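# Move fridge bottles upright onto cart tray, close fridge

## Task

Take each bottle still inside the refrigerator, put it on the top tray of the cart standing upright, and then close the refrigerator door completely. Bottles already on that tray must also be upright when you finish. The task fails if a glass bottle drops a long way, if the fridge door is slammed (opening or closing), or if the robot falls over or is left tilted. Nothing counts as done if it only stays in place because the robot is holding it at the end.

## Robot and tools

ROBOT. A simulated Hello Robot Stretch 4 with one arm. It has an omni-wheel base, a lift that rides up a mast, an arm that telescopes forward, a wrist with three joints (yaw, pitch, roll) and a two-finger gripper. It stands about 1.6 m tall, and its base rim lies within 0.23 m of the base origin. Four cameras ride on it: head_camera, head_left_camera, head_right_camera and wrist_camera. Now and then a loose object may get a brief push from outside.

FRAMES. Base frame: origin on the floor below the base centre, x ahead, y to the left, z up. hand_pose is reported in this frame as a point between the open fingertips; with all wrist joints at 0 its axes line up with the base frame. The printed hand position may be somewhat off. The odometry frame is where the base frame was when the scene began.

execute_actions. Argument "actions" is a list holding one action or none (none just reports state and images). Optional "cameras" lists which images come back: any of head_camera, head_left_camera, head_right_camera, wrist_camera, or "all"; omitted, null or ["all"] gives every camera, [] gives none, and an unknown name rejects the call. An action holds "base", "joints" or both, plus optional "pace" and "contact_limits"; alternatively it holds only "end_of_arm". Every motion in an action begins together and may finish at different moments; a single action runs at most 15 s.
- base: exactly one relative command, counted from where the base was in the most recent reported state. {"translate_m": d} drives straight, metres, forward positive, -2 to 2. {"strafe_m": d} slides sideways, metres, left positive, -2 to 2. {"rotate_rad": d} turns in place, radians, counter-clockwise seen from above positive, -3.2 to 3.2.
- joints: absolute targets, keyed by name (tolerance for "done" in brackets): lift_m 0 to 1.2 m (±0.004); arm_m 0 to 0.55 m extension (±0.004); wrist_yaw_rad -1.134 to 4.276 (±0.02; 0 points ahead, positive turns left, 3.14 is folded back, above 3.4 the arm may block it); wrist_pitch_rad -1.117 to 4.259 (±0.05; 0 level, 1.57 pointing down); wrist_roll_rad -1.117 to 4.259 (±0.02; 0 keeps the fingers level, positive is clockwise viewed from behind the gripper); gripper_m -0.038 to 0.141 m, the fingertip gap when empty (±0.004; below 0 the tips press together). A joint target outside its range is clipped and run, and the result notes it; any other bad value or unknown key rejects the call with no motion.
- pace: "slow", "default", "fast" or "max" (default if omitted). Base speed tops out at 0.1, 0.3, 0.4, 0.6 m/s and turning at 1, 2, 3, 4 rad/s respectively; with lift_m above 0.2 these drop with height, to 0.3 m/s and 1 rad/s at lift_m 1.2. Wrist speed does not change with pace.
- contact_limits: only {"arm_m": v}, v from 0 (lightest) to 0.75 (hardest), default 0.5; the arm halts with contact_stop once it pushes that hard.
- end_of_arm: "enable_torque" re-powers any wrist or gripper motor that shut itself off; it then holds its spot.
A part you leave out of an action may still be driving toward an earlier target without the status showing it. If a result reports a stop, later calls in that same reply are skipped.

wait: "seconds" 0 to 10; nothing new is commanded, the world keeps running, and it returns state and images like an empty execute_actions.

zoom_image: "camera" (one of the four names) and "region" [x0, y0, x1, y1] in pixels from the top-left of that camera's latest full image, at most 504 by 504; returns a sharper close-up.

finished_scene: "scene" integer 1 to 2, the scene being ended. Irreversible; the robot first holds the last command, the goal must then still be met, and the result states success and gives the next task. Replying without any tool call ends everything.

RESULT LINES. base_status and joint_status tell how each motion ended: "done" (for the base, the wheels turned the full amount even if slipping), "off_target" (stopped short, maybe still pushing), "contact_stop_at_<key>" (hit something; that part goes slack, a slack lift may sink under load, slack wheels may roll), "limit_stop_at_<name>", "time_out", "torque_fault". After these the old target is dropped. on_its_own covers anything not commanded in the call; its "held at" is a joint's held target, not its position. joint_positions gives joint values. base_odometry is from wheel counts, heading -3.142 to 3.142, left positive; if turned_by_wheels and turned_by_imu differ by over about 0.1 rad, something was hit or wheels slipped, and heading error is about their difference. base_tilt is in degrees (forward, right positive), with a fixed bias up to about 1.5. motor_effort is percent of maximum, positive toward larger joint values, peak during the action in brackets; readings are noisy and biased. For wheel_0, wheel_1, wheel_2, positive turns the base right. lidar_m: 12 distances in metres from the base origin, 30-degree sectors, first straight ahead then counter-clockwise (4th left, 7th behind, 10th right); "-" means nothing seen or closer than 0.25 m; it spans about 0.15 m up to robot height and misses glass, clear plastic and thin legs. wrist_depth_mm: a 7 by 7 grid from top left of median depths, 100 to 2000 mm, "-" if unreadable; clear objects are omitted, the robot's own body appears. "pictures" names the cameras in image order.

GRIPPING. Command gripper_m smaller than the object's width; the further below, the harder the squeeze, and the object is drawn toward the wrist by up to a third of that shortfall. Opening pushes it back. Neither the reading nor "done" proves a grip; a firm squeeze at commanded 0 or above shows in gripper_m effort. Fingertips pressed onto a surface can jam; lift to free them.

CAUTIONS. Don't drop bottles or let glass fall, don't swing the fridge door hard either way, and avoid very hard pushes. With the gripper tilted up (pitch below -0.2) and rolled (roll below -0.4 or above 4), limit_stop_at_own_body can occur; you can move away from the body. To unfold at the start, send lift_m 0.4 with wrist_yaw_rad 0 together. A wrist motor pushed to its maximum (e.g. gripper pressed by base or arm motion, or over about 2 kg held level) faults and goes limp until enable_torque. Turning or driving with over 1 kg held and arm_m above 0.2 can tip the robot, worse at fast paces; steady pushes or pulls, a high gripper or a high contact limit also raise tip risk. Above 6 degrees of lean, limit_stop_at_tilt makes lift, arm and wheels slack and unresponsive. The robot keeps holding the last command while you are composing a reply. Faster robot motion is preferred once the task is secure.

Each tool is called after ">>>" as name([rows], argument=value, ...), one row to a line, values as JSON.

## Session

>>> execute_actions(actions=[])

Scene clock: 0.00 s.
base_odometry: x=+0.000 y=+0.000 heading=+0.000 (m, m, rad; odometry frame)
turned_by_wheels: +0.000 (rad since the last result)
turned_by_imu: +0.000 (rad since the last result)
base_tilt: forward=-0.4 right=+0.2 (deg)
lidar_m: 0.90 0.97 2.97 1.43 2.38 2.22 0.95 0.95 1.07 1.33 1.31 1.47
base_status: not commanded
joint_positions: lift_m=+0.164 arm_m=+0.000 wrist_yaw_rad=+3.171 wrist_pitch_rad=-0.004 wrist_roll_rad=+0.003 gripper_m=+0.057
joint_status: not commanded
motor_effort: lift_m=+22 arm_m=+0 wrist_yaw_rad=+1 wrist_pitch_rad=-6 wrist_roll_rad=-1 gripper_m=-2 wheel_0=+0 wheel_1=+0 wheel_2=+0 (%)
hand_pose: x=-0.1198 y=+0.0789 z=+0.3431 quat_wxyz=(-0.015, +0.002, +0.002, +1.000) (m; base frame)
wrist_depth_mm: - - 135 - - - - / - - 135 1921 - - - / - 111 136 - - - - / 140 138 187 - - - - / 210 1756 1756 1921 - - - / 210 1138 198 1205 195 1205 1205 / 216 778 831 - 891 788 820
pictures: head_camera, head_left_camera, head_right_camera, wrist_camera
Images, in order (width x height): head_camera 420x560, head_left_camera 420x672, head_right_camera 420x672, wrist_camera 616x392.

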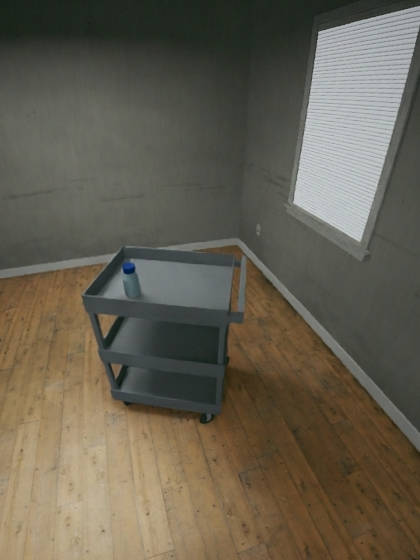

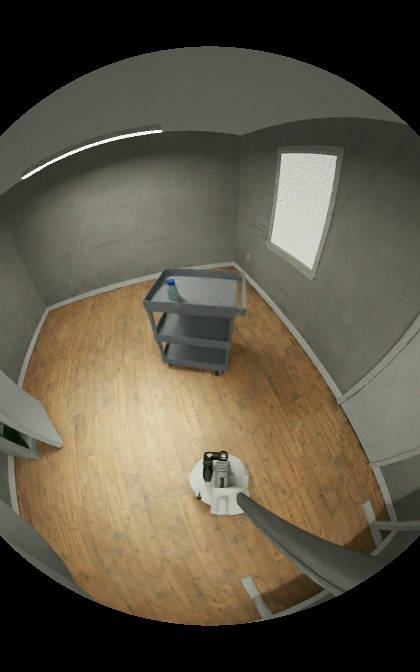

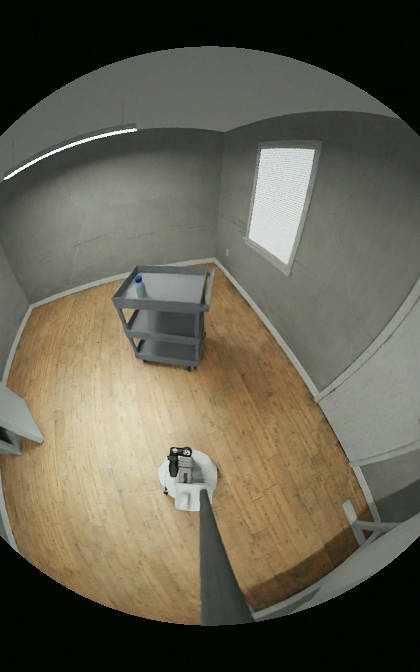

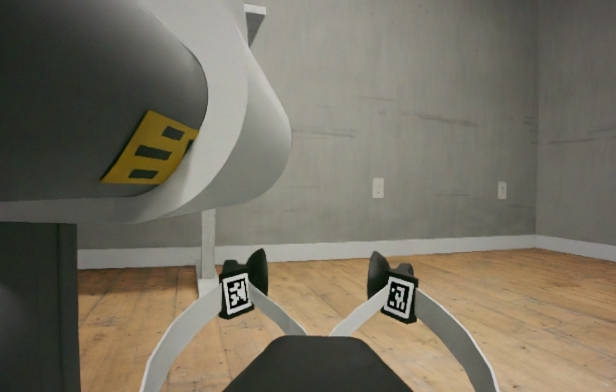

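>>> execute_actions([
  {"base":{"rotate_rad":1.6},"joints":{"lift_m":0.5,"wrist_yaw_rad":0,"gripper_m":0.14}},
])

Scene clock: 8.20 s.
base_odometry: x=+0.000 y=+0.000 heading=+1.600 (m, m, rad; odometry frame)
turned_by_wheels: +1.600 (rad since the last result)
turned_by_imu: +1.604 (rad since the last result)
base_tilt: forward=-0.3 right=+0.4 (deg)
lidar_m: 1.41 2.34 2.15 0.97 0.96 1.11 1.34 1.33 1.51 0.90 0.99 2.88
base_status: done
joint_positions: lift_m=+0.500 arm_m=+0.000 wrist_yaw_rad=+0.001 wrist_pitch_rad=-0.004 wrist_roll_rad=+0.003 gripper_m=+0.140
joint_status: all done
motor_effort: lift_m=+27(29) arm_m=-1(1) wrist_yaw_rad=-1(8) wrist_pitch_rad=-7(7) wrist_roll_rad=+0(2) gripper_m=+0(3) wheel_0=-1(6) wheel_1=-1(5) wheel_2=-1(10) (%)
hand_pose: x=+0.4597 y=-0.0873 z=+0.6789 quat_wxyz=(+1.000, +0.002, -0.002, +0.000) (m; base frame)
wrist_depth_mm: 1863 1863 - 1336 - - - / 1808 1983 - 1366 - - - / 1863 1983 - 1366 - - - / 1808 - - 1366 - - - / 1863 1921 - 1336 - - - / 1863 1921 1708 1336 1921 1863 - / 1430 1397 1537 - 1576 1464 1537
pictures: head_camera, head_left_camera, head_right_camera, wrist_camera
Images, in order (width x height): head_camera 420x560, head_left_camera 420x672, head_right_camera 420x672, wrist_camera 616x392.

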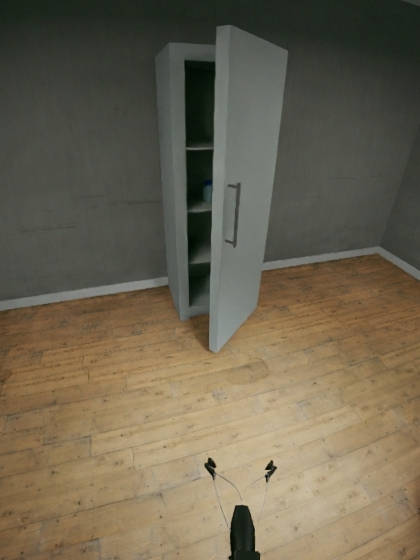

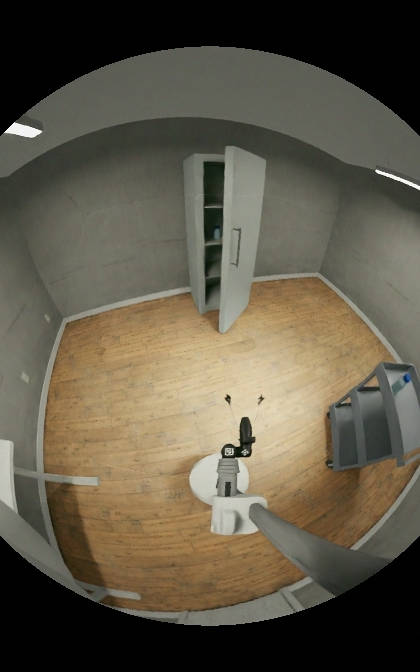

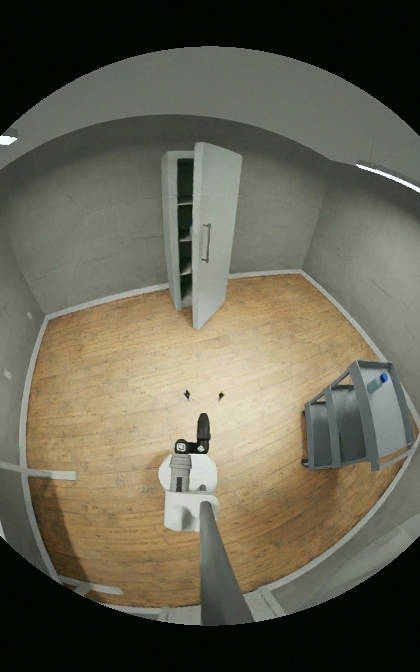

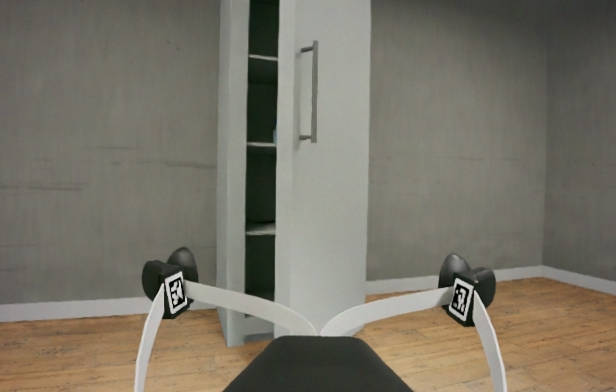

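>>> execute_actions([
  {"base":{"strafe_m":0.2},"joints":{"lift_m":0.75,"gripper_m":0.0}},
], cameras=[])

>>> execute_actions([
  {"base":{"translate_m":0.75},"joints":{"arm_m":0.2}},
])

Scene clock: 20.83 s.
base_odometry: x=-0.200 y=-0.006 heading=+1.600 (m, m, rad; odometry frame)
turned_by_wheels: +0.000 (rad since the last result)
turned_by_imu: +0.002 (rad since the last result)
base_tilt: forward=-0.4 right=+0.2 (deg)
lidar_m: 1.45 2.26 1.93 0.78 0.80 0.85 1.41 1.40 1.57 1.09 1.18 2.83
base_status: done
joint_positions: lift_m=+0.750 arm_m=+0.000 wrist_yaw_rad=+0.000 wrist_pitch_rad=-0.004 wrist_roll_rad=+0.003 gripper_m=+0.000
joint_status: all done
motor_effort: lift_m=+27(29) arm_m=-1(1) wrist_yaw_rad=-2(2) wrist_pitch_rad=-7(7) wrist_roll_rad=-1(1) gripper_m=-9(7) wheel_0=+2(7) wheel_1=-1(14) wheel_2=-1(1) (%)
hand_pose: x=+0.4596 y=-0.0874 z=+0.9289 quat_wxyz=(+1.000, +0.002, -0.002, +0.000) (m; base frame)
wrist_depth_mm: 1708 1808 - 1661 1499 - - / 1756 1863 - - 1576 - - / 1756 1921 - 1756 1576 - - / 1808 1921 - 1808 1618 - - / 1808 1921 - 1576 1537 - - / 1808 1921 1921 202 185 - - / 1756 1921 1921 - 1618 1863 -
pictures: none
No camera images: the call's "cameras" was empty. Leave "cameras" out to get every camera's image.

Scene clock: 24.80 s.
base_odometry: x=-0.222 y=+0.744 heading=+1.600 (m, m, rad; odometry frame)
turned_by_wheels: +0.000 (rad since the last result)
turned_by_imu: -0.001 (rad since the last result)
base_tilt: forward=-0.5 right=+0.3 (deg)
lidar_m: 0.72 1.55 1.76 1.86 1.29 1.18 2.14 2.10 1.17 1.17 2.88 0.72
base_status: done
joint_positions: lift_m=+0.750 arm_m=+0.199 wrist_yaw_rad=+0.000 wrist_pitch_rad=-0.004 wrist_roll_rad=+0.003 gripper_m=+0.000
joint_status: all done
motor_effort: lift_m=+26(27) arm_m=+7(7) wrist_yaw_rad=-1(0) wrist_pitch_rad=-7(7) wrist_roll_rad=+1(1) gripper_m=-7(7) wheel_0=+0(6) wheel_1=-1(6) wheel_2=+2(7) (%)
hand_pose: x=+0.6582 y=-0.0874 z=+0.9290 quat_wxyz=(+1.000, +0.002, -0.002, +0.000) (m; base frame)
wrist_depth_mm: 1042 1098 691 866 296 340 1618 / 1025 1118 668 1118 298 338 1661 / 1025 1078 668 1160 298 347 1708 / 1042 1098 661 1042 300 357 1618 / 991 1118 676 1138 300 375 282 / 1042 1118 661 202 186 307 1756 / 1060 1098 661 - 290 430 1756
pictures: head_camera, head_left_camera, head_right_camera, wrist_camera
Images, in order (width x height): head_camera 420x560, head_left_camera 420x672, head_right_camera 420x672, wrist_camera 616x392.

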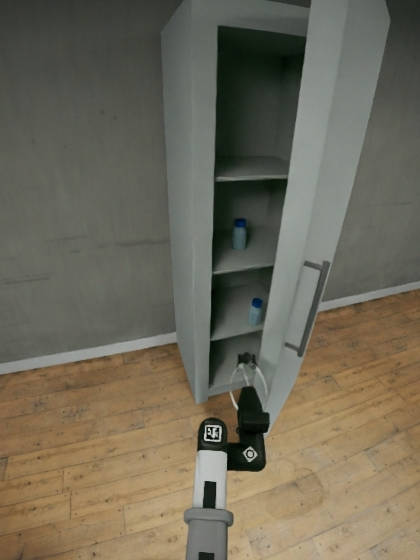

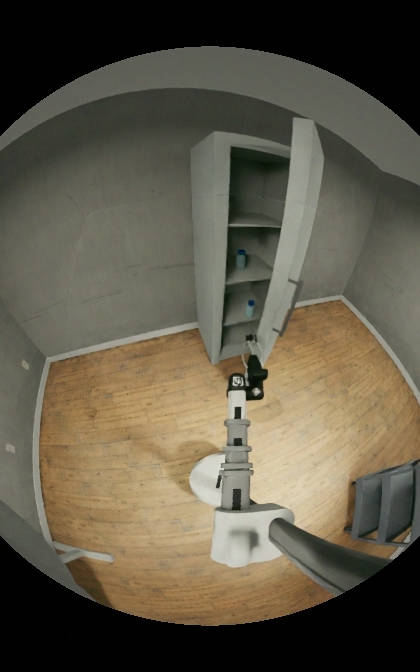

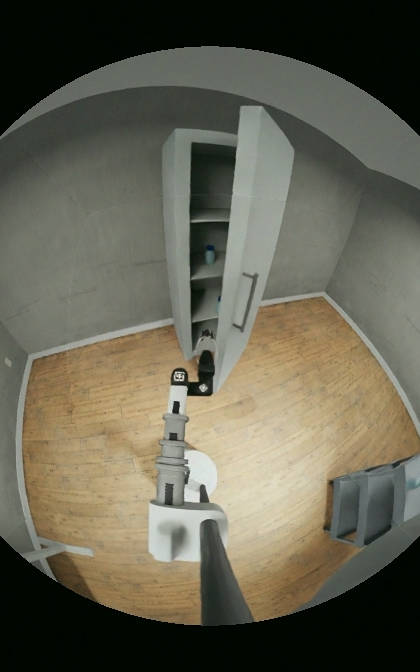

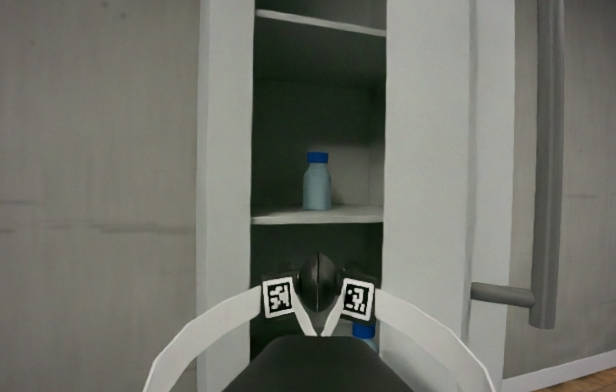

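>>> execute_actions([
  {"joints":{"arm_m":0.42}},
], cameras=[])

>>> execute_actions([
  {"base":{"strafe_m":-0.4},"pace":"slow"},
])

Scene clock: 39.33 s.
base_odometry: x=-0.222 y=+0.744 heading=+1.600 (m, m, rad; odometry frame)
turned_by_wheels: +0.000 (rad since the last result)
turned_by_imu: +0.001 (rad since the last result)
base_tilt: forward=-0.5 right=+0.3 (deg)
lidar_m: 0.68 1.57 1.74 1.84 1.26 1.18 2.14 2.08 1.21 1.18 2.88 0.70
base_status: not commanded
joint_positions: lift_m=+0.750 arm_m=+0.419 wrist_yaw_rad=+0.000 wrist_pitch_rad=-0.004 wrist_roll_rad=+0.003 gripper_m=+0.000
joint_status: all done
motor_effort: lift_m=+26(26) arm_m=+7(10) wrist_yaw_rad=-2(0) wrist_pitch_rad=-6(6) wrist_roll_rad=-1(1) gripper_m=-6(7) wheel_0=+1(1) wheel_1=-1(1) wheel_2=+2(2) (%)
hand_pose: x=+0.8782 y=-0.0874 z=+0.9290 quat_wxyz=(+1.000, +0.002, -0.002, +0.000) (m; base frame)
wrist_depth_mm: 866 891 442 741 723 661 - / 854 891 455 917 946 654 - / 866 891 891 946 946 654 - / 866 904 661 707 878 661 - / 878 917 484 517 891 621 - / 891 931 439 202 185 640 - / 878 917 854 - 842 621 -
pictures: none
No camera images: the call's "cameras" was empty. Leave "cameras" out to get every camera's image.

Scene clock: 44.47 s.
base_odometry: x=+0.178 y=+0.755 heading=+1.601 (m, m, rad; odometry frame)
turned_by_wheels: +0.001 (rad since the last result)
turned_by_imu: +0.133 (rad since the last result)
base_tilt: forward=-0.3 right=+0.4 (deg)
lidar_m: 0.63 1.15 2.04 2.18 1.48 1.63 1.98 0.99 0.82 2.54 2.55 0.63
base_status: done
joint_positions: lift_m=+0.750 arm_m=+0.419 wrist_yaw_rad=-0.016 wrist_pitch_rad=-0.012 wrist_roll_rad=+0.002 gripper_m=+0.000
joint_status: not commanded
on_its_own: wrist_yaw_rad is at rest, and its effort (+44) is outside its rest range (-13 to +13)
motor_effort: lift_m=+26(26) arm_m=+6(7) wrist_yaw_rad=+44(51) wrist_pitch_rad=+15(20) wrist_roll_rad=+3(8) gripper_m=-5(9) wheel_0=+11(14) wheel_1=+6(6) wheel_2=-9(10) (%)
hand_pose: x=+0.8768 y=-0.0919 z=+0.9311 quat_wxyz=(+1.000, +0.001, -0.006, -0.008) (m; base frame)
wrist_depth_mm: 504 668 723 723 615 150 - / 500 778 960 976 621 151 - / 504 798 991 1008 615 150 - / 508 707 960 1008 627 148 - / 517 707 960 615 621 144 - / 512 798 976 202 186 150 - / 508 699 931 - 539 118 -
pictures: head_camera, head_left_camera, head_right_camera, wrist_camera
Images, in order (width x height): head_camera 420x560, head_left_camera 420x672, head_right_camera 420x672, wrist_camera 616x392.

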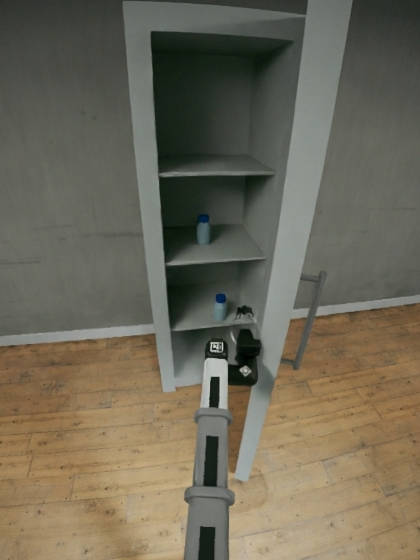

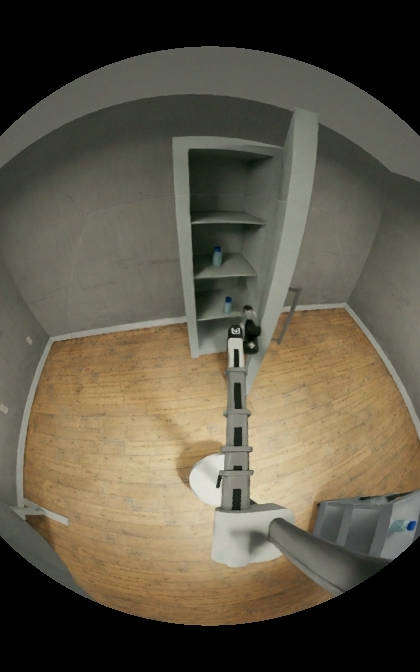

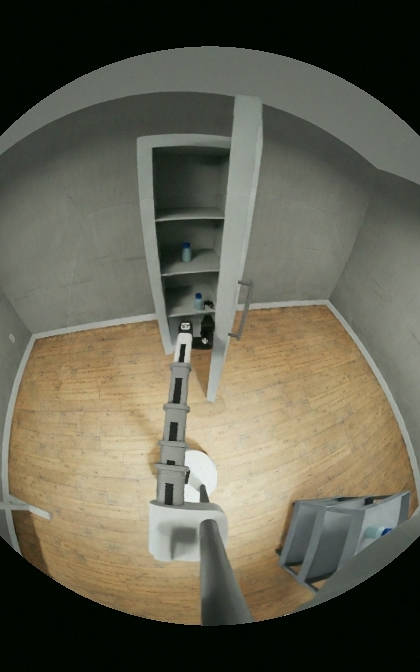

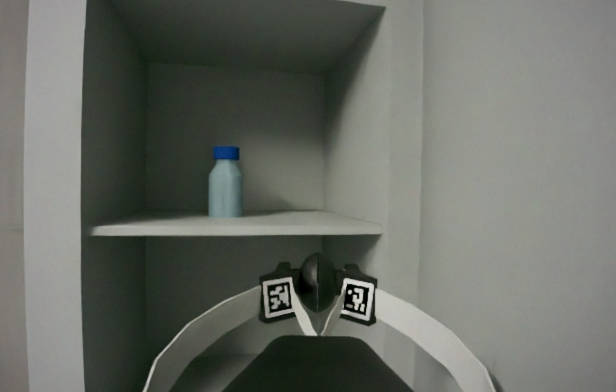

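>>> execute_actions([
  {"base":{"strafe_m":0.03}},
], cameras=[])

>>> execute_actions([
  {"base":{"translate_m":0.25},"joints":{"arm_m":0.15,"lift_m":0.45}},
], cameras=[])

>>> execute_actions([
  {"base":{"strafe_m":-0.3},"pace":"slow"},
])

Scene clock: 54.57 s.
base_odometry: x=+0.148 y=+0.754 heading=+1.601 (m, m, rad; odometry frame)
turned_by_wheels: +0.000 (rad since the last result)
turned_by_imu: +0.001 (rad since the last result)
base_tilt: forward=-0.4 right=+0.4 (deg)
lidar_m: 0.63 1.71 2.05 2.15 1.43 1.63 1.98 1.01 0.87 2.60 2.60 0.60
base_status: done
joint_positions: lift_m=+0.750 arm_m=+0.419 wrist_yaw_rad=+0.000 wrist_pitch_rad=-0.004 wrist_roll_rad=+0.003 gripper_m=+0.000
joint_status: not commanded
motor_effort: lift_m=+26(26) arm_m=+6(6) wrist_yaw_rad=-1(45) wrist_pitch_rad=-5(15) wrist_roll_rad=+0(3) gripper_m=-8(6) wheel_0=-1(8) wheel_1=+1(10) wheel_2=+1(8) (%)
hand_pose: x=+0.8783 y=-0.0873 z=+0.9291 quat_wxyz=(+1.000, +0.002, -0.002, +0.000) (m; base frame)
wrist_depth_mm: 500 621 732 723 654 230 - / 741 640 960 991 683 231 - / 750 640 976 1008 676 229 - / 750 634 741 991 676 225 - / 750 580 960 609 615 219 - / 741 654 960 202 186 208 - / 512 569 917 - 621 131 -
pictures: none
No camera images: the call's "cameras" was empty. Leave "cameras" out to get every camera's image.

Scene clock: 56.87 s.
base_odometry: x=+0.140 y=+1.004 heading=+1.601 (m, m, rad; odometry frame)
turned_by_wheels: +0.000 (rad since the last result)
turned_by_imu: +0.000 (rad since the last result)
base_tilt: forward=-0.5 right=+0.2 (deg)
lidar_m: 0.91 0.91 1.75 2.20 1.57 1.68 2.23 1.06 0.98 2.53 2.56 0.39
base_status: done
joint_positions: lift_m=+0.450 arm_m=+0.151 wrist_yaw_rad=+0.000 wrist_pitch_rad=-0.004 wrist_roll_rad=+0.003 gripper_m=+0.000
joint_status: all done
motor_effort: lift_m=+15(25) arm_m=-7(5) wrist_yaw_rad=+0(2) wrist_pitch_rad=-7(7) wrist_roll_rad=+0(0) gripper_m=-7(4) wheel_0=+1(6) wheel_1=-1(5) wheel_2=+1(9) (%)
hand_pose: x=+0.6106 y=-0.0874 z=+0.6298 quat_wxyz=(+1.000, +0.002, -0.002, +0.000) (m; base frame)
wrist_depth_mm: 1008 559 741 991 683 224 - / 991 627 809 798 647 225 - / 991 627 976 1025 691 224 - / 991 640 1008 1025 683 220 - / 1025 634 878 640 661 214 - / 1025 574 603 202 186 204 - / 1025 564 991 - 640 131 -
pictures: none
No camera images: the call's "cameras" was empty. Leave "cameras" out to get every camera's image.

Scene clock: 61.00 s.
base_odometry: x=+0.440 y=+1.013 heading=+1.604 (m, m, rad; odometry frame)
turned_by_wheels: +0.003 (rad since the last result)
turned_by_imu: +0.005 (rad since the last result)
base_tilt: forward=-0.5 right=+0.4 (deg)
lidar_m: 0.47 0.98 1.81 2.49 1.82 2.10 2.18 0.75 0.72 2.25 2.24 0.38
base_status: done
joint_positions: lift_m=+0.450 arm_m=+0.151 wrist_yaw_rad=+0.026 wrist_pitch_rad=-0.003 wrist_roll_rad=+0.003 gripper_m=+0.000
joint_status: not commanded
on_its_own: wrist_yaw_rad is at rest, and its effort (-74) is outside its rest range (-13 to +13)
motor_effort: lift_m=+15(15) arm_m=-3(7) wrist_yaw_rad=-74(75) wrist_pitch_rad=-8(9) wrist_roll_rad=+1(1) gripper_m=-13(15) wheel_0=+26(27) wheel_1=+5(6) wheel_2=+12(9) (%)
hand_pose: x=+0.6121 y=-0.0799 z=+0.6297 quat_wxyz=(+1.000, +0.001, -0.002, +0.013) (m; base frame)
wrist_depth_mm: 741 904 991 418 154 - - / 723 809 820 413 154 109 - / 798 1025 1042 407 154 110 - / 798 991 1078 399 154 109 - / 723 676 878 274 153 109 - / 798 1025 183 203 151 108 - / 809 1008 1025 - 131 - -
pictures: head_camera, head_left_camera, head_right_camera, wrist_camera
Images, in order (width x height): head_camera 420x560, head_left_camera 420x672, head_right_camera 420x672, wrist_camera 616x392.

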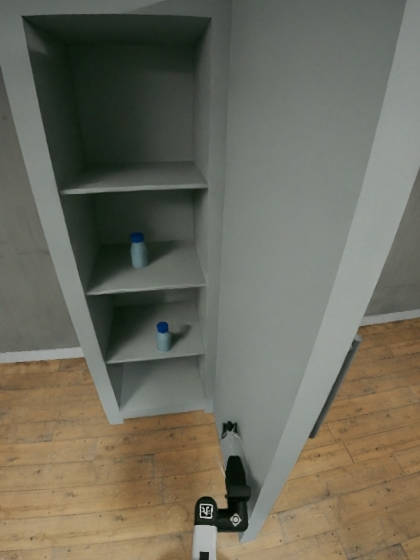

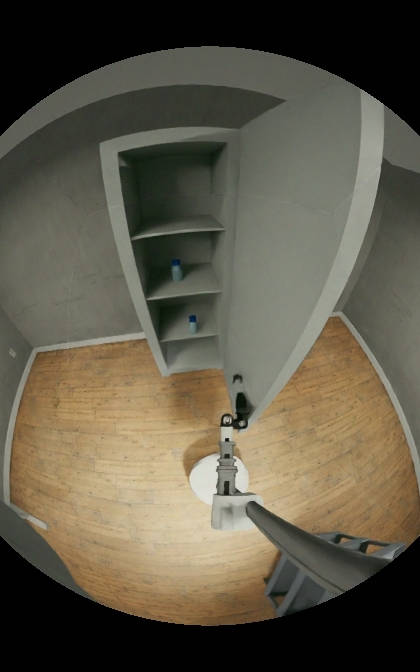

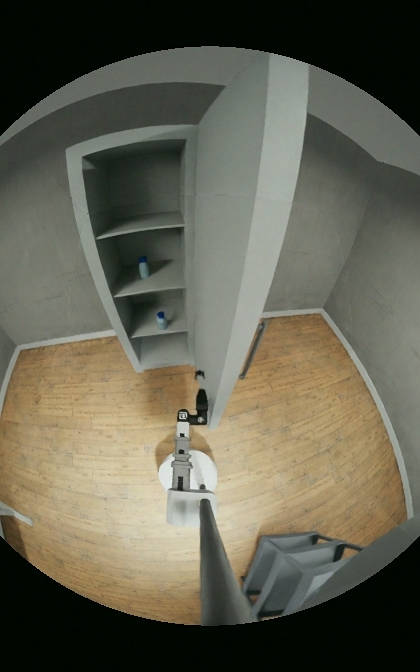

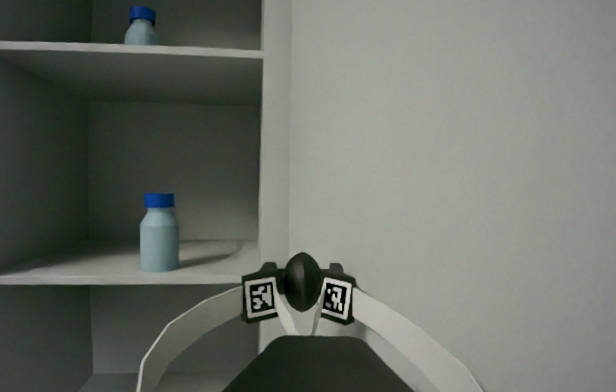

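>>> execute_actions([
  {"base":{"strafe_m":0.31},"joints":{"lift_m":0.40,"gripper_m":0.14,"wrist_yaw_rad":0}},
], cameras=[])

>>> execute_actions([
  {"base":{"translate_m":0.2}},
])

Scene clock: 73.20 s.
base_odometry: x=+0.130 y=+1.003 heading=+1.604 (m, m, rad; odometry frame)
turned_by_wheels: +0.000 (rad since the last result)
turned_by_imu: +0.002 (rad since the last result)
base_tilt: forward=-0.5 right=+0.4 (deg)
lidar_m: 0.90 0.91 1.77 2.19 1.55 1.69 2.22 1.09 0.98 2.54 0.58 0.60
base_status: done
joint_positions: lift_m=+0.400 arm_m=+0.151 wrist_yaw_rad=+0.000 wrist_pitch_rad=-0.004 wrist_roll_rad=+0.003 gripper_m=+0.140
joint_status: all done
motor_effort: lift_m=+16(16) arm_m=-3(3) wrist_yaw_rad=-1(76) wrist_pitch_rad=-6(9) wrist_roll_rad=+0(1) gripper_m=-2(17) wheel_0=+0(24) wheel_1=+0(10) wheel_2=-1(10) (%)
hand_pose: x=+0.6099 y=-0.0873 z=+0.5799 quat_wxyz=(+1.000, +0.001, -0.002, +0.000) (m; base frame)
wrist_depth_mm: 976 559 683 668 654 517 399 / 991 574 976 976 723 525 404 / 1008 585 991 1008 732 521 407 / 1008 585 976 1025 715 525 404 / 991 539 732 768 654 492 402 / 1008 539 960 1025 640 445 402 / 1008 539 991 - 647 521 397
pictures: none
No camera images: the call's "cameras" was empty. Leave "cameras" out to get every camera's image.

Scene clock: 75.27 s.
base_odometry: x=+0.123 y=+1.203 heading=+1.604 (m, m, rad; odometry frame)
turned_by_wheels: +0.000 (rad since the last result)
turned_by_imu: +0.000 (rad since the last result)
base_tilt: forward=-0.5 right=+0.3 (deg)
lidar_m: 0.72 0.71 1.50 2.22 1.68 1.74 2.44 1.13 1.11 2.49 0.46 0.56
base_status: done
joint_positions: lift_m=+0.400 arm_m=+0.151 wrist_yaw_rad=+0.000 wrist_pitch_rad=-0.004 wrist_roll_rad=+0.003 gripper_m=+0.140
joint_status: not commanded
motor_effort: lift_m=+16(16) arm_m=-3(3) wrist_yaw_rad=-2(2) wrist_pitch_rad=-5(5) wrist_roll_rad=-1(1) gripper_m=+0(1) wheel_0=+1(6) wheel_1=+0(8) wheel_2=+1(10) (%)
hand_pose: x=+0.6099 y=-0.0873 z=+0.5799 quat_wxyz=(+1.000, +0.001, -0.002, +0.000) (m; base frame)
wrist_depth_mm: 407 621 627 615 574 430 349 / 397 715 798 831 615 430 353 / 399 723 788 842 615 430 355 / 402 741 788 831 603 442 349 / 402 591 621 449 554 436 353 / 387 402 418 421 442 389 347 / 413 654 798 - 539 436 343
pictures: head_camera, head_left_camera, head_right_camera, wrist_camera
Images, in order (width x height): head_camera 420x560, head_left_camera 420x672, head_right_camera 420x672, wrist_camera 616x392.

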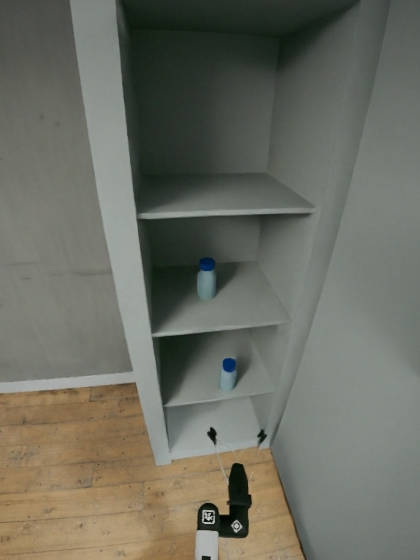

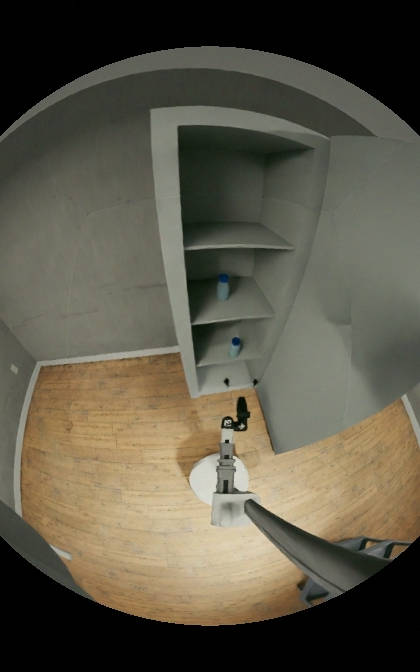

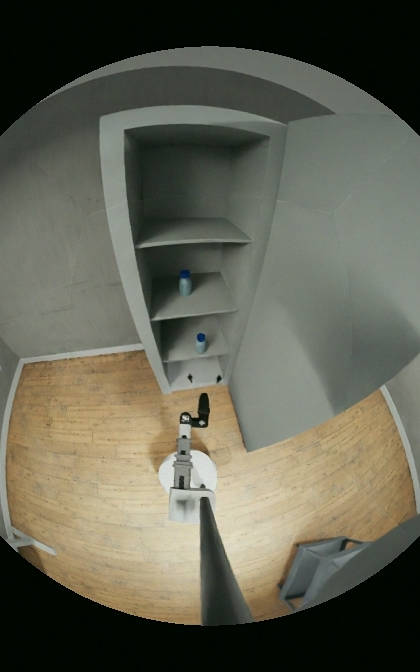

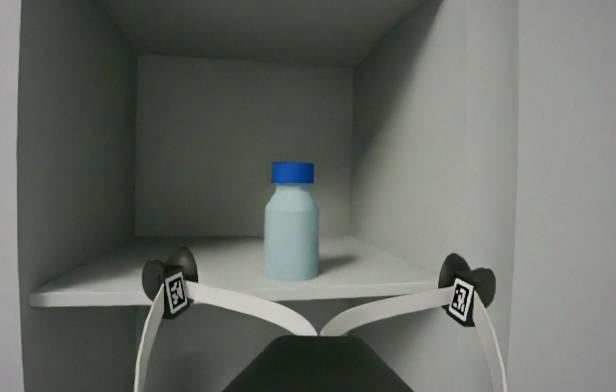

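>>> execute_actions([
  {"base":{"strafe_m":0.03},"joints":{"arm_m":0.40}},
], cameras=["wrist_camera","head_camera"])

Scene clock: 88.00 s.
base_odometry: x=+0.093 y=+1.202 heading=+1.604 (m, m, rad; odometry frame)
turned_by_wheels: +0.000 (rad since the last result)
turned_by_imu: +0.001 (rad since the last result)
base_tilt: forward=-0.4 right=+0.4 (deg)
lidar_m: 0.70 0.71 1.53 2.19 1.68 1.69 2.43 1.17 1.09 2.51 0.49 0.57
base_status: done
joint_positions: lift_m=+0.400 arm_m=+0.399 wrist_yaw_rad=+0.000 wrist_pitch_rad=-0.004 wrist_roll_rad=+0.003 gripper_m=+0.140
joint_status: all done
motor_effort: lift_m=+16(16) arm_m=+7(9) wrist_yaw_rad=-1(1) wrist_pitch_rad=-6(6) wrist_roll_rad=+0(1) gripper_m=-2(0) wheel_0=+2(7) wheel_1=+0(6) wheel_2=+0(1) (%)
hand_pose: x=+0.8582 y=-0.0874 z=+0.5798 quat_wxyz=(+1.000, +0.001, -0.002, +0.000) (m; base frame)
wrist_depth_mm: 452 521 544 569 554 355 279 / 445 521 544 574 554 353 273 / 452 530 549 200 512 353 274 / 452 530 559 202 559 351 272 / 439 525 554 191 480 334 272 / 319 300 283 189 291 287 276 / 227 226 231 - 251 234 239
pictures: head_camera, wrist_camera
Images, in order (width x height): head_camera 420x560, wrist_camera 616x392.

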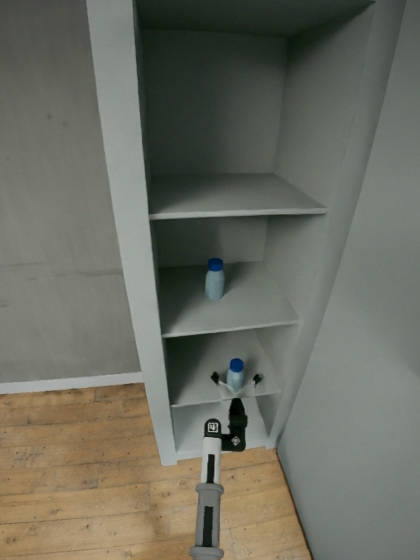

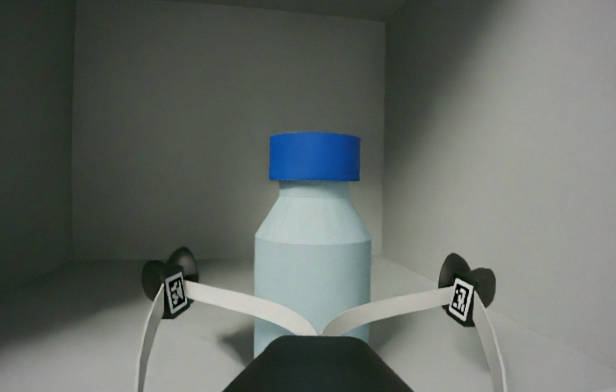

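>>> execute_actions([
  {"joints":{"arm_m":0.415}},
], cameras=[])

>>> execute_actions([
  {"joints":{"gripper_m":0.01}},
], cameras=["wrist_camera"])

>>> execute_actions([
  {"joints":{"lift_m":0.43},"pace":"slow"},
], cameras=["wrist_camera","head_camera"])

Scene clock: 97.20 s.
base_odometry: x=+0.093 y=+1.202 heading=+1.604 (m, m, rad; odometry frame)
turned_by_wheels: +0.000 (rad since the last result)
turned_by_imu: +0.001 (rad since the last result)
base_tilt: forward=-0.4 right=+0.4 (deg)
lidar_m: 0.71 0.70 1.52 2.21 1.63 1.68 2.42 1.17 1.11 2.51 0.48 0.59
base_status: not commanded
joint_positions: lift_m=+0.400 arm_m=+0.414 wrist_yaw_rad=+0.000 wrist_pitch_rad=-0.004 wrist_roll_rad=+0.003 gripper_m=+0.140
joint_status: all done
motor_effort: lift_m=+16(16) arm_m=+7(8) wrist_yaw_rad=+0(0) wrist_pitch_rad=-6(6) wrist_roll_rad=+0(0) gripper_m=-2(0) wheel_0=+2(2) wheel_1=-1(1) wheel_2=+0(0) (%)
hand_pose: x=+0.8732 y=-0.0874 z=+0.5798 quat_wxyz=(+1.000, +0.001, -0.002, +0.000) (m; base frame)
wrist_depth_mm: 462 512 530 554 544 349 273 / 449 512 539 559 554 351 274 / 455 517 539 185 512 351 271 / 459 517 544 186 549 353 270 / 439 512 530 176 469 330 268 / 319 300 283 173 291 290 271 / 226 227 231 - 244 234 239
pictures: none
No camera images: the call's "cameras" was empty. Leave "cameras" out to get every camera's image.

Scene clock: 99.47 s.
base_odometry: x=+0.093 y=+1.202 heading=+1.604 (m, m, rad; odometry frame)
turned_by_wheels: +0.000 (rad since the last result)
turned_by_imu: +0.001 (rad since the last result)
base_tilt: forward=-0.2 right=+0.2 (deg)
lidar_m: 0.69 0.71 1.51 2.22 1.66 1.72 2.44 1.16 1.11 2.55 0.46 0.56
base_status: not commanded
joint_positions: lift_m=+0.400 arm_m=+0.414 wrist_yaw_rad=+0.001 wrist_pitch_rad=-0.004 wrist_roll_rad=+0.003 gripper_m=+0.011
joint_status: all done
motor_effort: lift_m=+16(16) arm_m=+6(7) wrist_yaw_rad=-4(5) wrist_pitch_rad=-6(6) wrist_roll_rad=+0(0) gripper_m=-26(24) wheel_0=+2(2) wheel_1=-1(1) wheel_2=+0(0) (%)
hand_pose: x=+0.8733 y=-0.0872 z=+0.5798 quat_wxyz=(+1.000, +0.001, -0.002, +0.000) (m; base frame)
wrist_depth_mm: 459 512 539 549 544 347 276 / 449 508 544 554 554 351 274 / 459 517 539 161 473 353 270 / 459 517 544 167 508 351 271 / 439 521 535 156 442 347 270 / 317 324 182 155 174 298 272 / 226 226 230 - 235 233 238
pictures: wrist_camera
Images, in order (width x height): wrist_camera 616x392.

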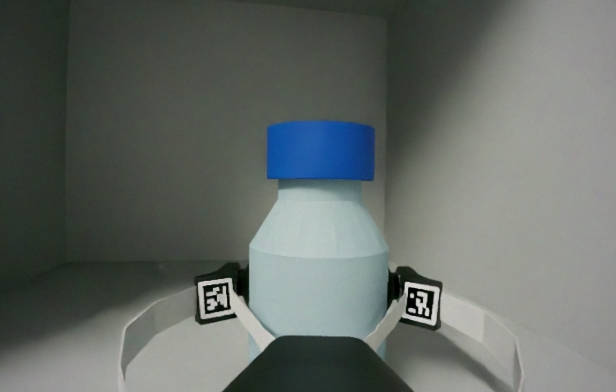

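Scene clock: 100.53 s.
base_odometry: x=+0.093 y=+1.202 heading=+1.604 (m, m, rad; odometry frame)
turned_by_wheels: +0.000 (rad since the last result)
turned_by_imu: +0.000 (rad since the last result)
base_tilt: forward=-0.3 right=+0.3 (deg)
lidar_m: 0.71 0.72 1.50 2.19 1.67 1.70 2.43 1.19 1.11 2.53 0.47 0.57
base_status: not commanded
joint_positions: lift_m=+0.429 arm_m=+0.414 wrist_yaw_rad=+0.001 wrist_pitch_rad=-0.001 wrist_roll_rad=+0.003 gripper_m=+0.011
joint_status: all done
motor_effort: lift_m=+28(30) arm_m=+6(6) wrist_yaw_rad=-3(3) wrist_pitch_rad=-17(16) wrist_roll_rad=+0(0) gripper_m=-26(26) wheel_0=+2(2) wheel_1=+0(1) wheel_2=+0(0) (%)
hand_pose: x=+0.8732 y=-0.0873 z=+0.6078 quat_wxyz=(+1.000, +0.001, +0.000, +0.000) (m; base frame)
wrist_depth_mm: 455 504 525 554 521 349 273 / 445 512 539 564 554 349 274 / 462 512 539 160 477 349 270 / 459 512 539 165 508 351 271 / 459 525 535 157 439 349 270 / 382 399 181 154 174 310 272 / 279 276 283 - 287 285 270
pictures: head_camera, wrist_camera
Images, in order (width x height): head_camera 420x560, wrist_camera 616x392.

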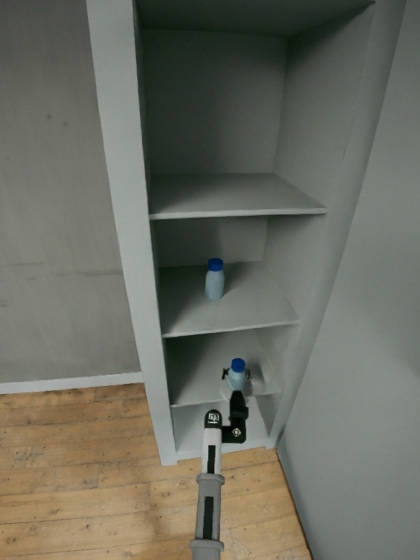

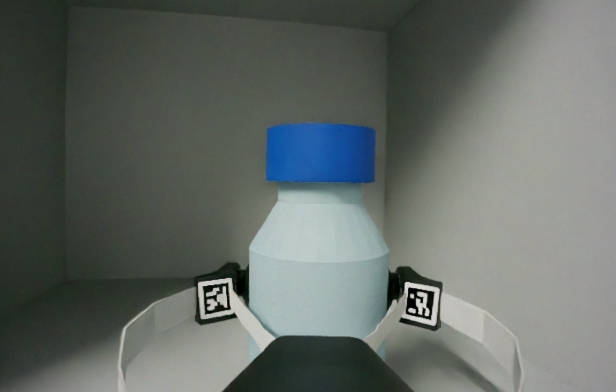

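>>> execute_actions([
  {"joints":{"arm_m":0.0}},
], cameras=[])

>>> execute_actions([
  {"base":{"translate_m":-0.85},"joints":{"lift_m":0.9}},
], cameras=[])

>>> execute_actions([
  {"base":{"rotate_rad":-1.65},"pace":"slow"},
])

Scene clock: 116.00 s.
base_odometry: x=+0.093 y=+1.202 heading=+1.604 (m, m, rad; odometry frame)
turned_by_wheels: +0.000 (rad since the last result)
turned_by_imu: +0.001 (rad since the last result)
base_tilt: forward=-0.4 right=+0.3 (deg)
lidar_m: 0.39 0.69 1.54 2.20 1.65 1.70 2.44 1.19 1.11 2.53 0.47 0.58
base_status: not commanded
joint_positions: lift_m=+0.429 arm_m=+0.001 wrist_yaw_rad=+0.000 wrist_pitch_rad=+0.000 wrist_roll_rad=+0.003 gripper_m=+0.011
joint_status: all done
motor_effort: lift_m=+28(28) arm_m=-7(6) wrist_yaw_rad=-1(1) wrist_pitch_rad=-17(17) wrist_roll_rad=-2(0) gripper_m=-25(25) wheel_0=+2(2) wheel_1=+0(1) wheel_2=+0(0) (%)
hand_pose: x=+0.4608 y=-0.0875 z=+0.6077 quat_wxyz=(+1.000, +0.001, +0.000, +0.000) (m; base frame)
wrist_depth_mm: 946 504 597 609 634 569 424 / 946 508 904 917 715 569 427 / 946 521 931 160 647 574 424 / 960 521 946 165 699 544 424 / 960 521 741 156 603 549 424 / 960 488 181 154 174 496 421 / 991 500 931 - 640 539 415
pictures: none
No camera images: the call's "cameras" was empty. Leave "cameras" out to get every camera's image.

Scene clock: 120.33 s.
base_odometry: x=+0.122 y=+0.352 heading=+1.604 (m, m, rad; odometry frame)
turned_by_wheels: +0.000 (rad since the last result)
turned_by_imu: +0.003 (rad since the last result)
base_tilt: forward=-0.6 right=+0.3 (deg)
lidar_m: 1.54 2.10 2.27 1.25 1.25 1.45 1.55 1.63 0.78 0.79 2.72 1.09
base_status: done
joint_positions: lift_m=+0.899 arm_m=+0.001 wrist_yaw_rad=+0.000 wrist_pitch_rad=+0.000 wrist_roll_rad=+0.003 gripper_m=+0.011
joint_status: all done
motor_effort: lift_m=+28(29) arm_m=-7(7) wrist_yaw_rad=-1(0) wrist_pitch_rad=-17(17) wrist_roll_rad=+0(0) gripper_m=-26(24) wheel_0=+1(5) wheel_1=+1(8) wheel_2=-2(10) (%)
hand_pose: x=+0.4607 y=-0.0875 z=+1.0778 quat_wxyz=(+1.000, +0.001, +0.000, +0.000) (m; base frame)
wrist_depth_mm: 1661 1708 1808 1464 1336 831 - / 1618 1808 1808 1808 1281 842 - / 1708 1756 1808 159 1138 842 - / 1708 1756 1756 165 1205 820 - / 1661 1808 1808 156 1060 854 - / 1618 1708 182 154 174 809 - / 1756 1808 1808 - 1098 854 -
pictures: none
No camera images: the call's "cameras" was empty. Leave "cameras" out to get every camera's image.

Scene clock: 123.27 s.
base_odometry: x=+0.122 y=+0.352 heading=-0.046 (m, m, rad; odometry frame)
turned_by_wheels: -1.650 (rad since the last result)
turned_by_imu: -1.652 (rad since the last result)
base_tilt: forward=-0.5 right=+0.3 (deg)
lidar_m: 0.80 2.71 1.11 1.31 2.10 2.38 1.99 1.18 1.42 1.58 1.61 0.80
base_status: done
joint_positions: lift_m=+0.899 arm_m=+0.001 wrist_yaw_rad=+0.000 wrist_pitch_rad=+0.000 wrist_roll_rad=+0.003 gripper_m=+0.011
joint_status: not commanded
motor_effort: lift_m=+28(28) arm_m=-7(7) wrist_yaw_rad=-1(2) wrist_pitch_rad=-17(17) wrist_roll_rad=+1(0) gripper_m=-24(25) wheel_0=+1(4) wheel_1=+1(6) wheel_2=+1(7) (%)
hand_pose: x=+0.4607 y=-0.0875 z=+1.0778 quat_wxyz=(+1.000, +0.001, +0.000, +0.000) (m; base frame)
wrist_depth_mm: - - - - - - 1537 / - - - - - - 1618 / - - - 160 - - 1618 / - - - 166 - - 1576 / - - - 157 - - 1576 / - - 182 154 174 778 1537 / - - 627 - 564 549 627
pictures: head_camera, head_left_camera, head_right_camera, wrist_camera
Images, in order (width x height): head_camera 420x560, head_left_camera 420x672, head_right_camera 420x672, wrist_camera 616x392.

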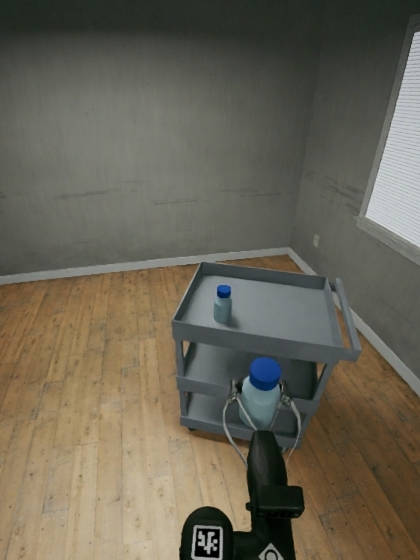

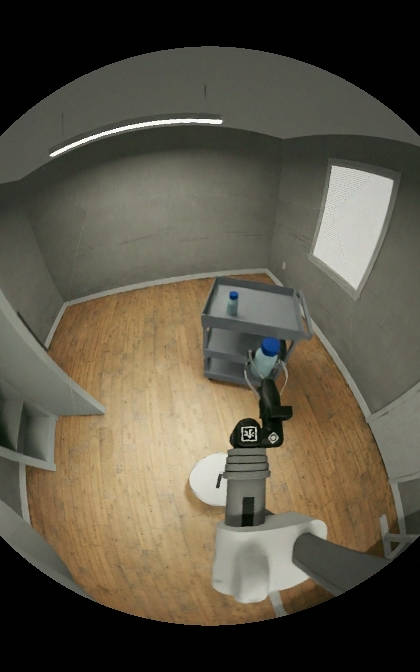

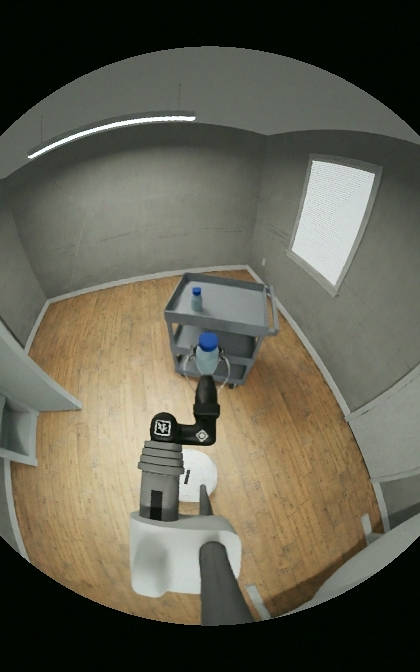

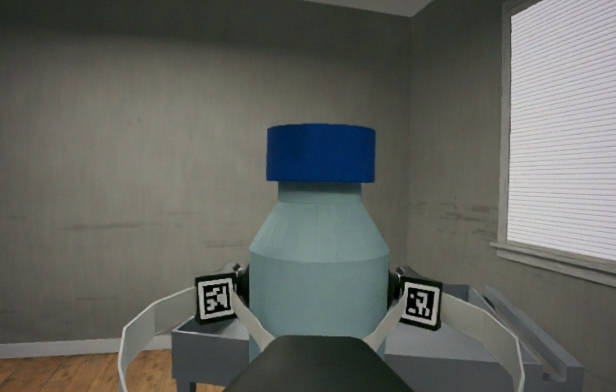

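>>> execute_actions([
  {"base":{"rotate_rad":-0.2},"pace":"slow"},
], cameras=[])

>>> execute_actions([
  {"base":{"translate_m":0.33},"joints":{"arm_m":0.15,"lift_m":0.84}},
])

Scene clock: 137.57 s.
base_odometry: x=+0.122 y=+0.352 heading=-0.245 (m, m, rad; odometry frame)
turned_by_wheels: -0.200 (rad since the last result)
turned_by_imu: -0.199 (rad since the last result)
base_tilt: forward=-0.3 right=+0.3 (deg)
lidar_m: 0.77 0.80 2.82 1.10 1.52 2.24 2.07 1.20 1.26 1.66 1.59 0.84
base_status: done
joint_positions: lift_m=+0.899 arm_m=+0.001 wrist_yaw_rad=+0.000 wrist_pitch_rad=+0.000 wrist_roll_rad=+0.003 gripper_m=+0.011
joint_status: not commanded
motor_effort: lift_m=+28(28) arm_m=-7(7) wrist_yaw_rad=-1(0) wrist_pitch_rad=-17(17) wrist_roll_rad=+0(1) gripper_m=-23(24) wheel_0=+1(1) wheel_1=+1(10) wheel_2=+1(6) (%)
hand_pose: x=+0.4607 y=-0.0874 z=+1.0778 quat_wxyz=(+1.000, +0.001, +0.000, +0.000) (m; base frame)
wrist_depth_mm: - - - - - 1618 1366 / - - - - - 1618 1336 / - - - 160 - 1618 1336 / - - - 165 - 1618 1366 / - - - 156 1921 1576 1336 / - 831 182 154 174 1464 1336 / - 591 603 - 603 621 1366
pictures: none
No camera images: the call's "cameras" was empty. Leave "cameras" out to get every camera's image.

Scene clock: 140.13 s.
base_odometry: x=+0.442 y=+0.272 heading=-0.245 (m, m, rad; odometry frame)
turned_by_wheels: +0.000 (rad since the last result)
turned_by_imu: -0.001 (rad since the last result)
base_tilt: forward=-0.3 right=+0.3 (deg)
lidar_m: 0.45 0.49 2.57 1.11 1.72 2.39 2.35 1.48 1.61 1.47 1.44 0.50
base_status: done
joint_positions: lift_m=+0.840 arm_m=+0.149 wrist_yaw_rad=+0.000 wrist_pitch_rad=+0.000 wrist_roll_rad=+0.003 gripper_m=+0.011
joint_status: all done
motor_effort: lift_m=+17(26) arm_m=+6(7) wrist_yaw_rad=-1(1) wrist_pitch_rad=-17(17) wrist_roll_rad=+0(0) gripper_m=-24(25) wheel_0=+0(7) wheel_1=-1(7) wheel_2=+2(11) (%)
hand_pose: x=+0.6082 y=-0.0874 z=+1.0187 quat_wxyz=(+1.000, +0.001, +0.000, +0.000) (m; base frame)
wrist_depth_mm: 1756 1863 - - 1808 1397 1118 / 1708 1921 - - 1863 1397 1098 / 1756 1921 - 160 1756 1397 1160 / 1756 1983 - 165 1808 1397 1160 / 1708 1921 - 157 1576 1366 1160 / 574 559 182 154 174 1229 1138 / 525 539 549 - 521 439 1138
pictures: head_camera, head_left_camera, head_right_camera, wrist_camera
Images, in order (width x height): head_camera 420x560, head_left_camera 420x672, head_right_camera 420x672, wrist_camera 616x392.

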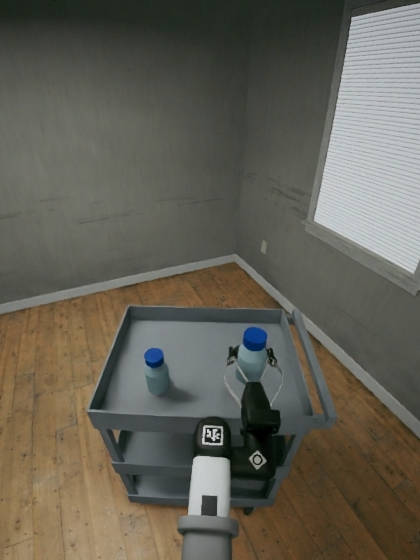

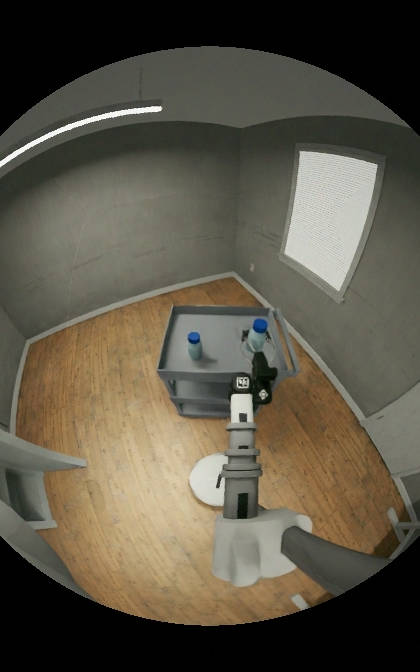

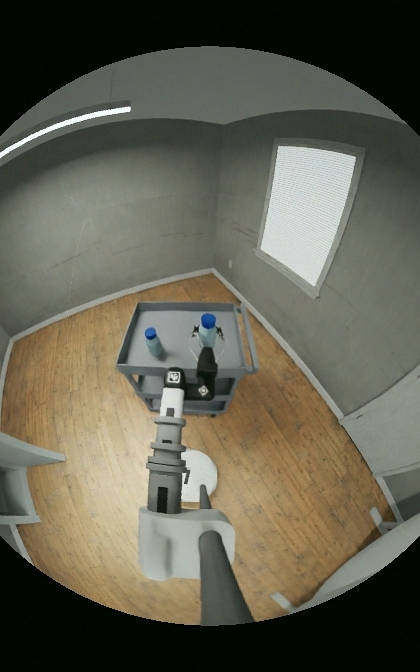

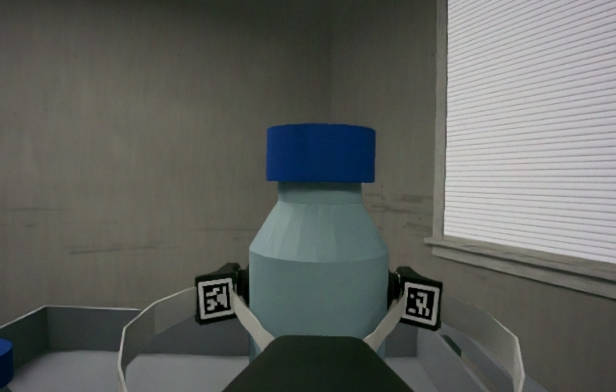

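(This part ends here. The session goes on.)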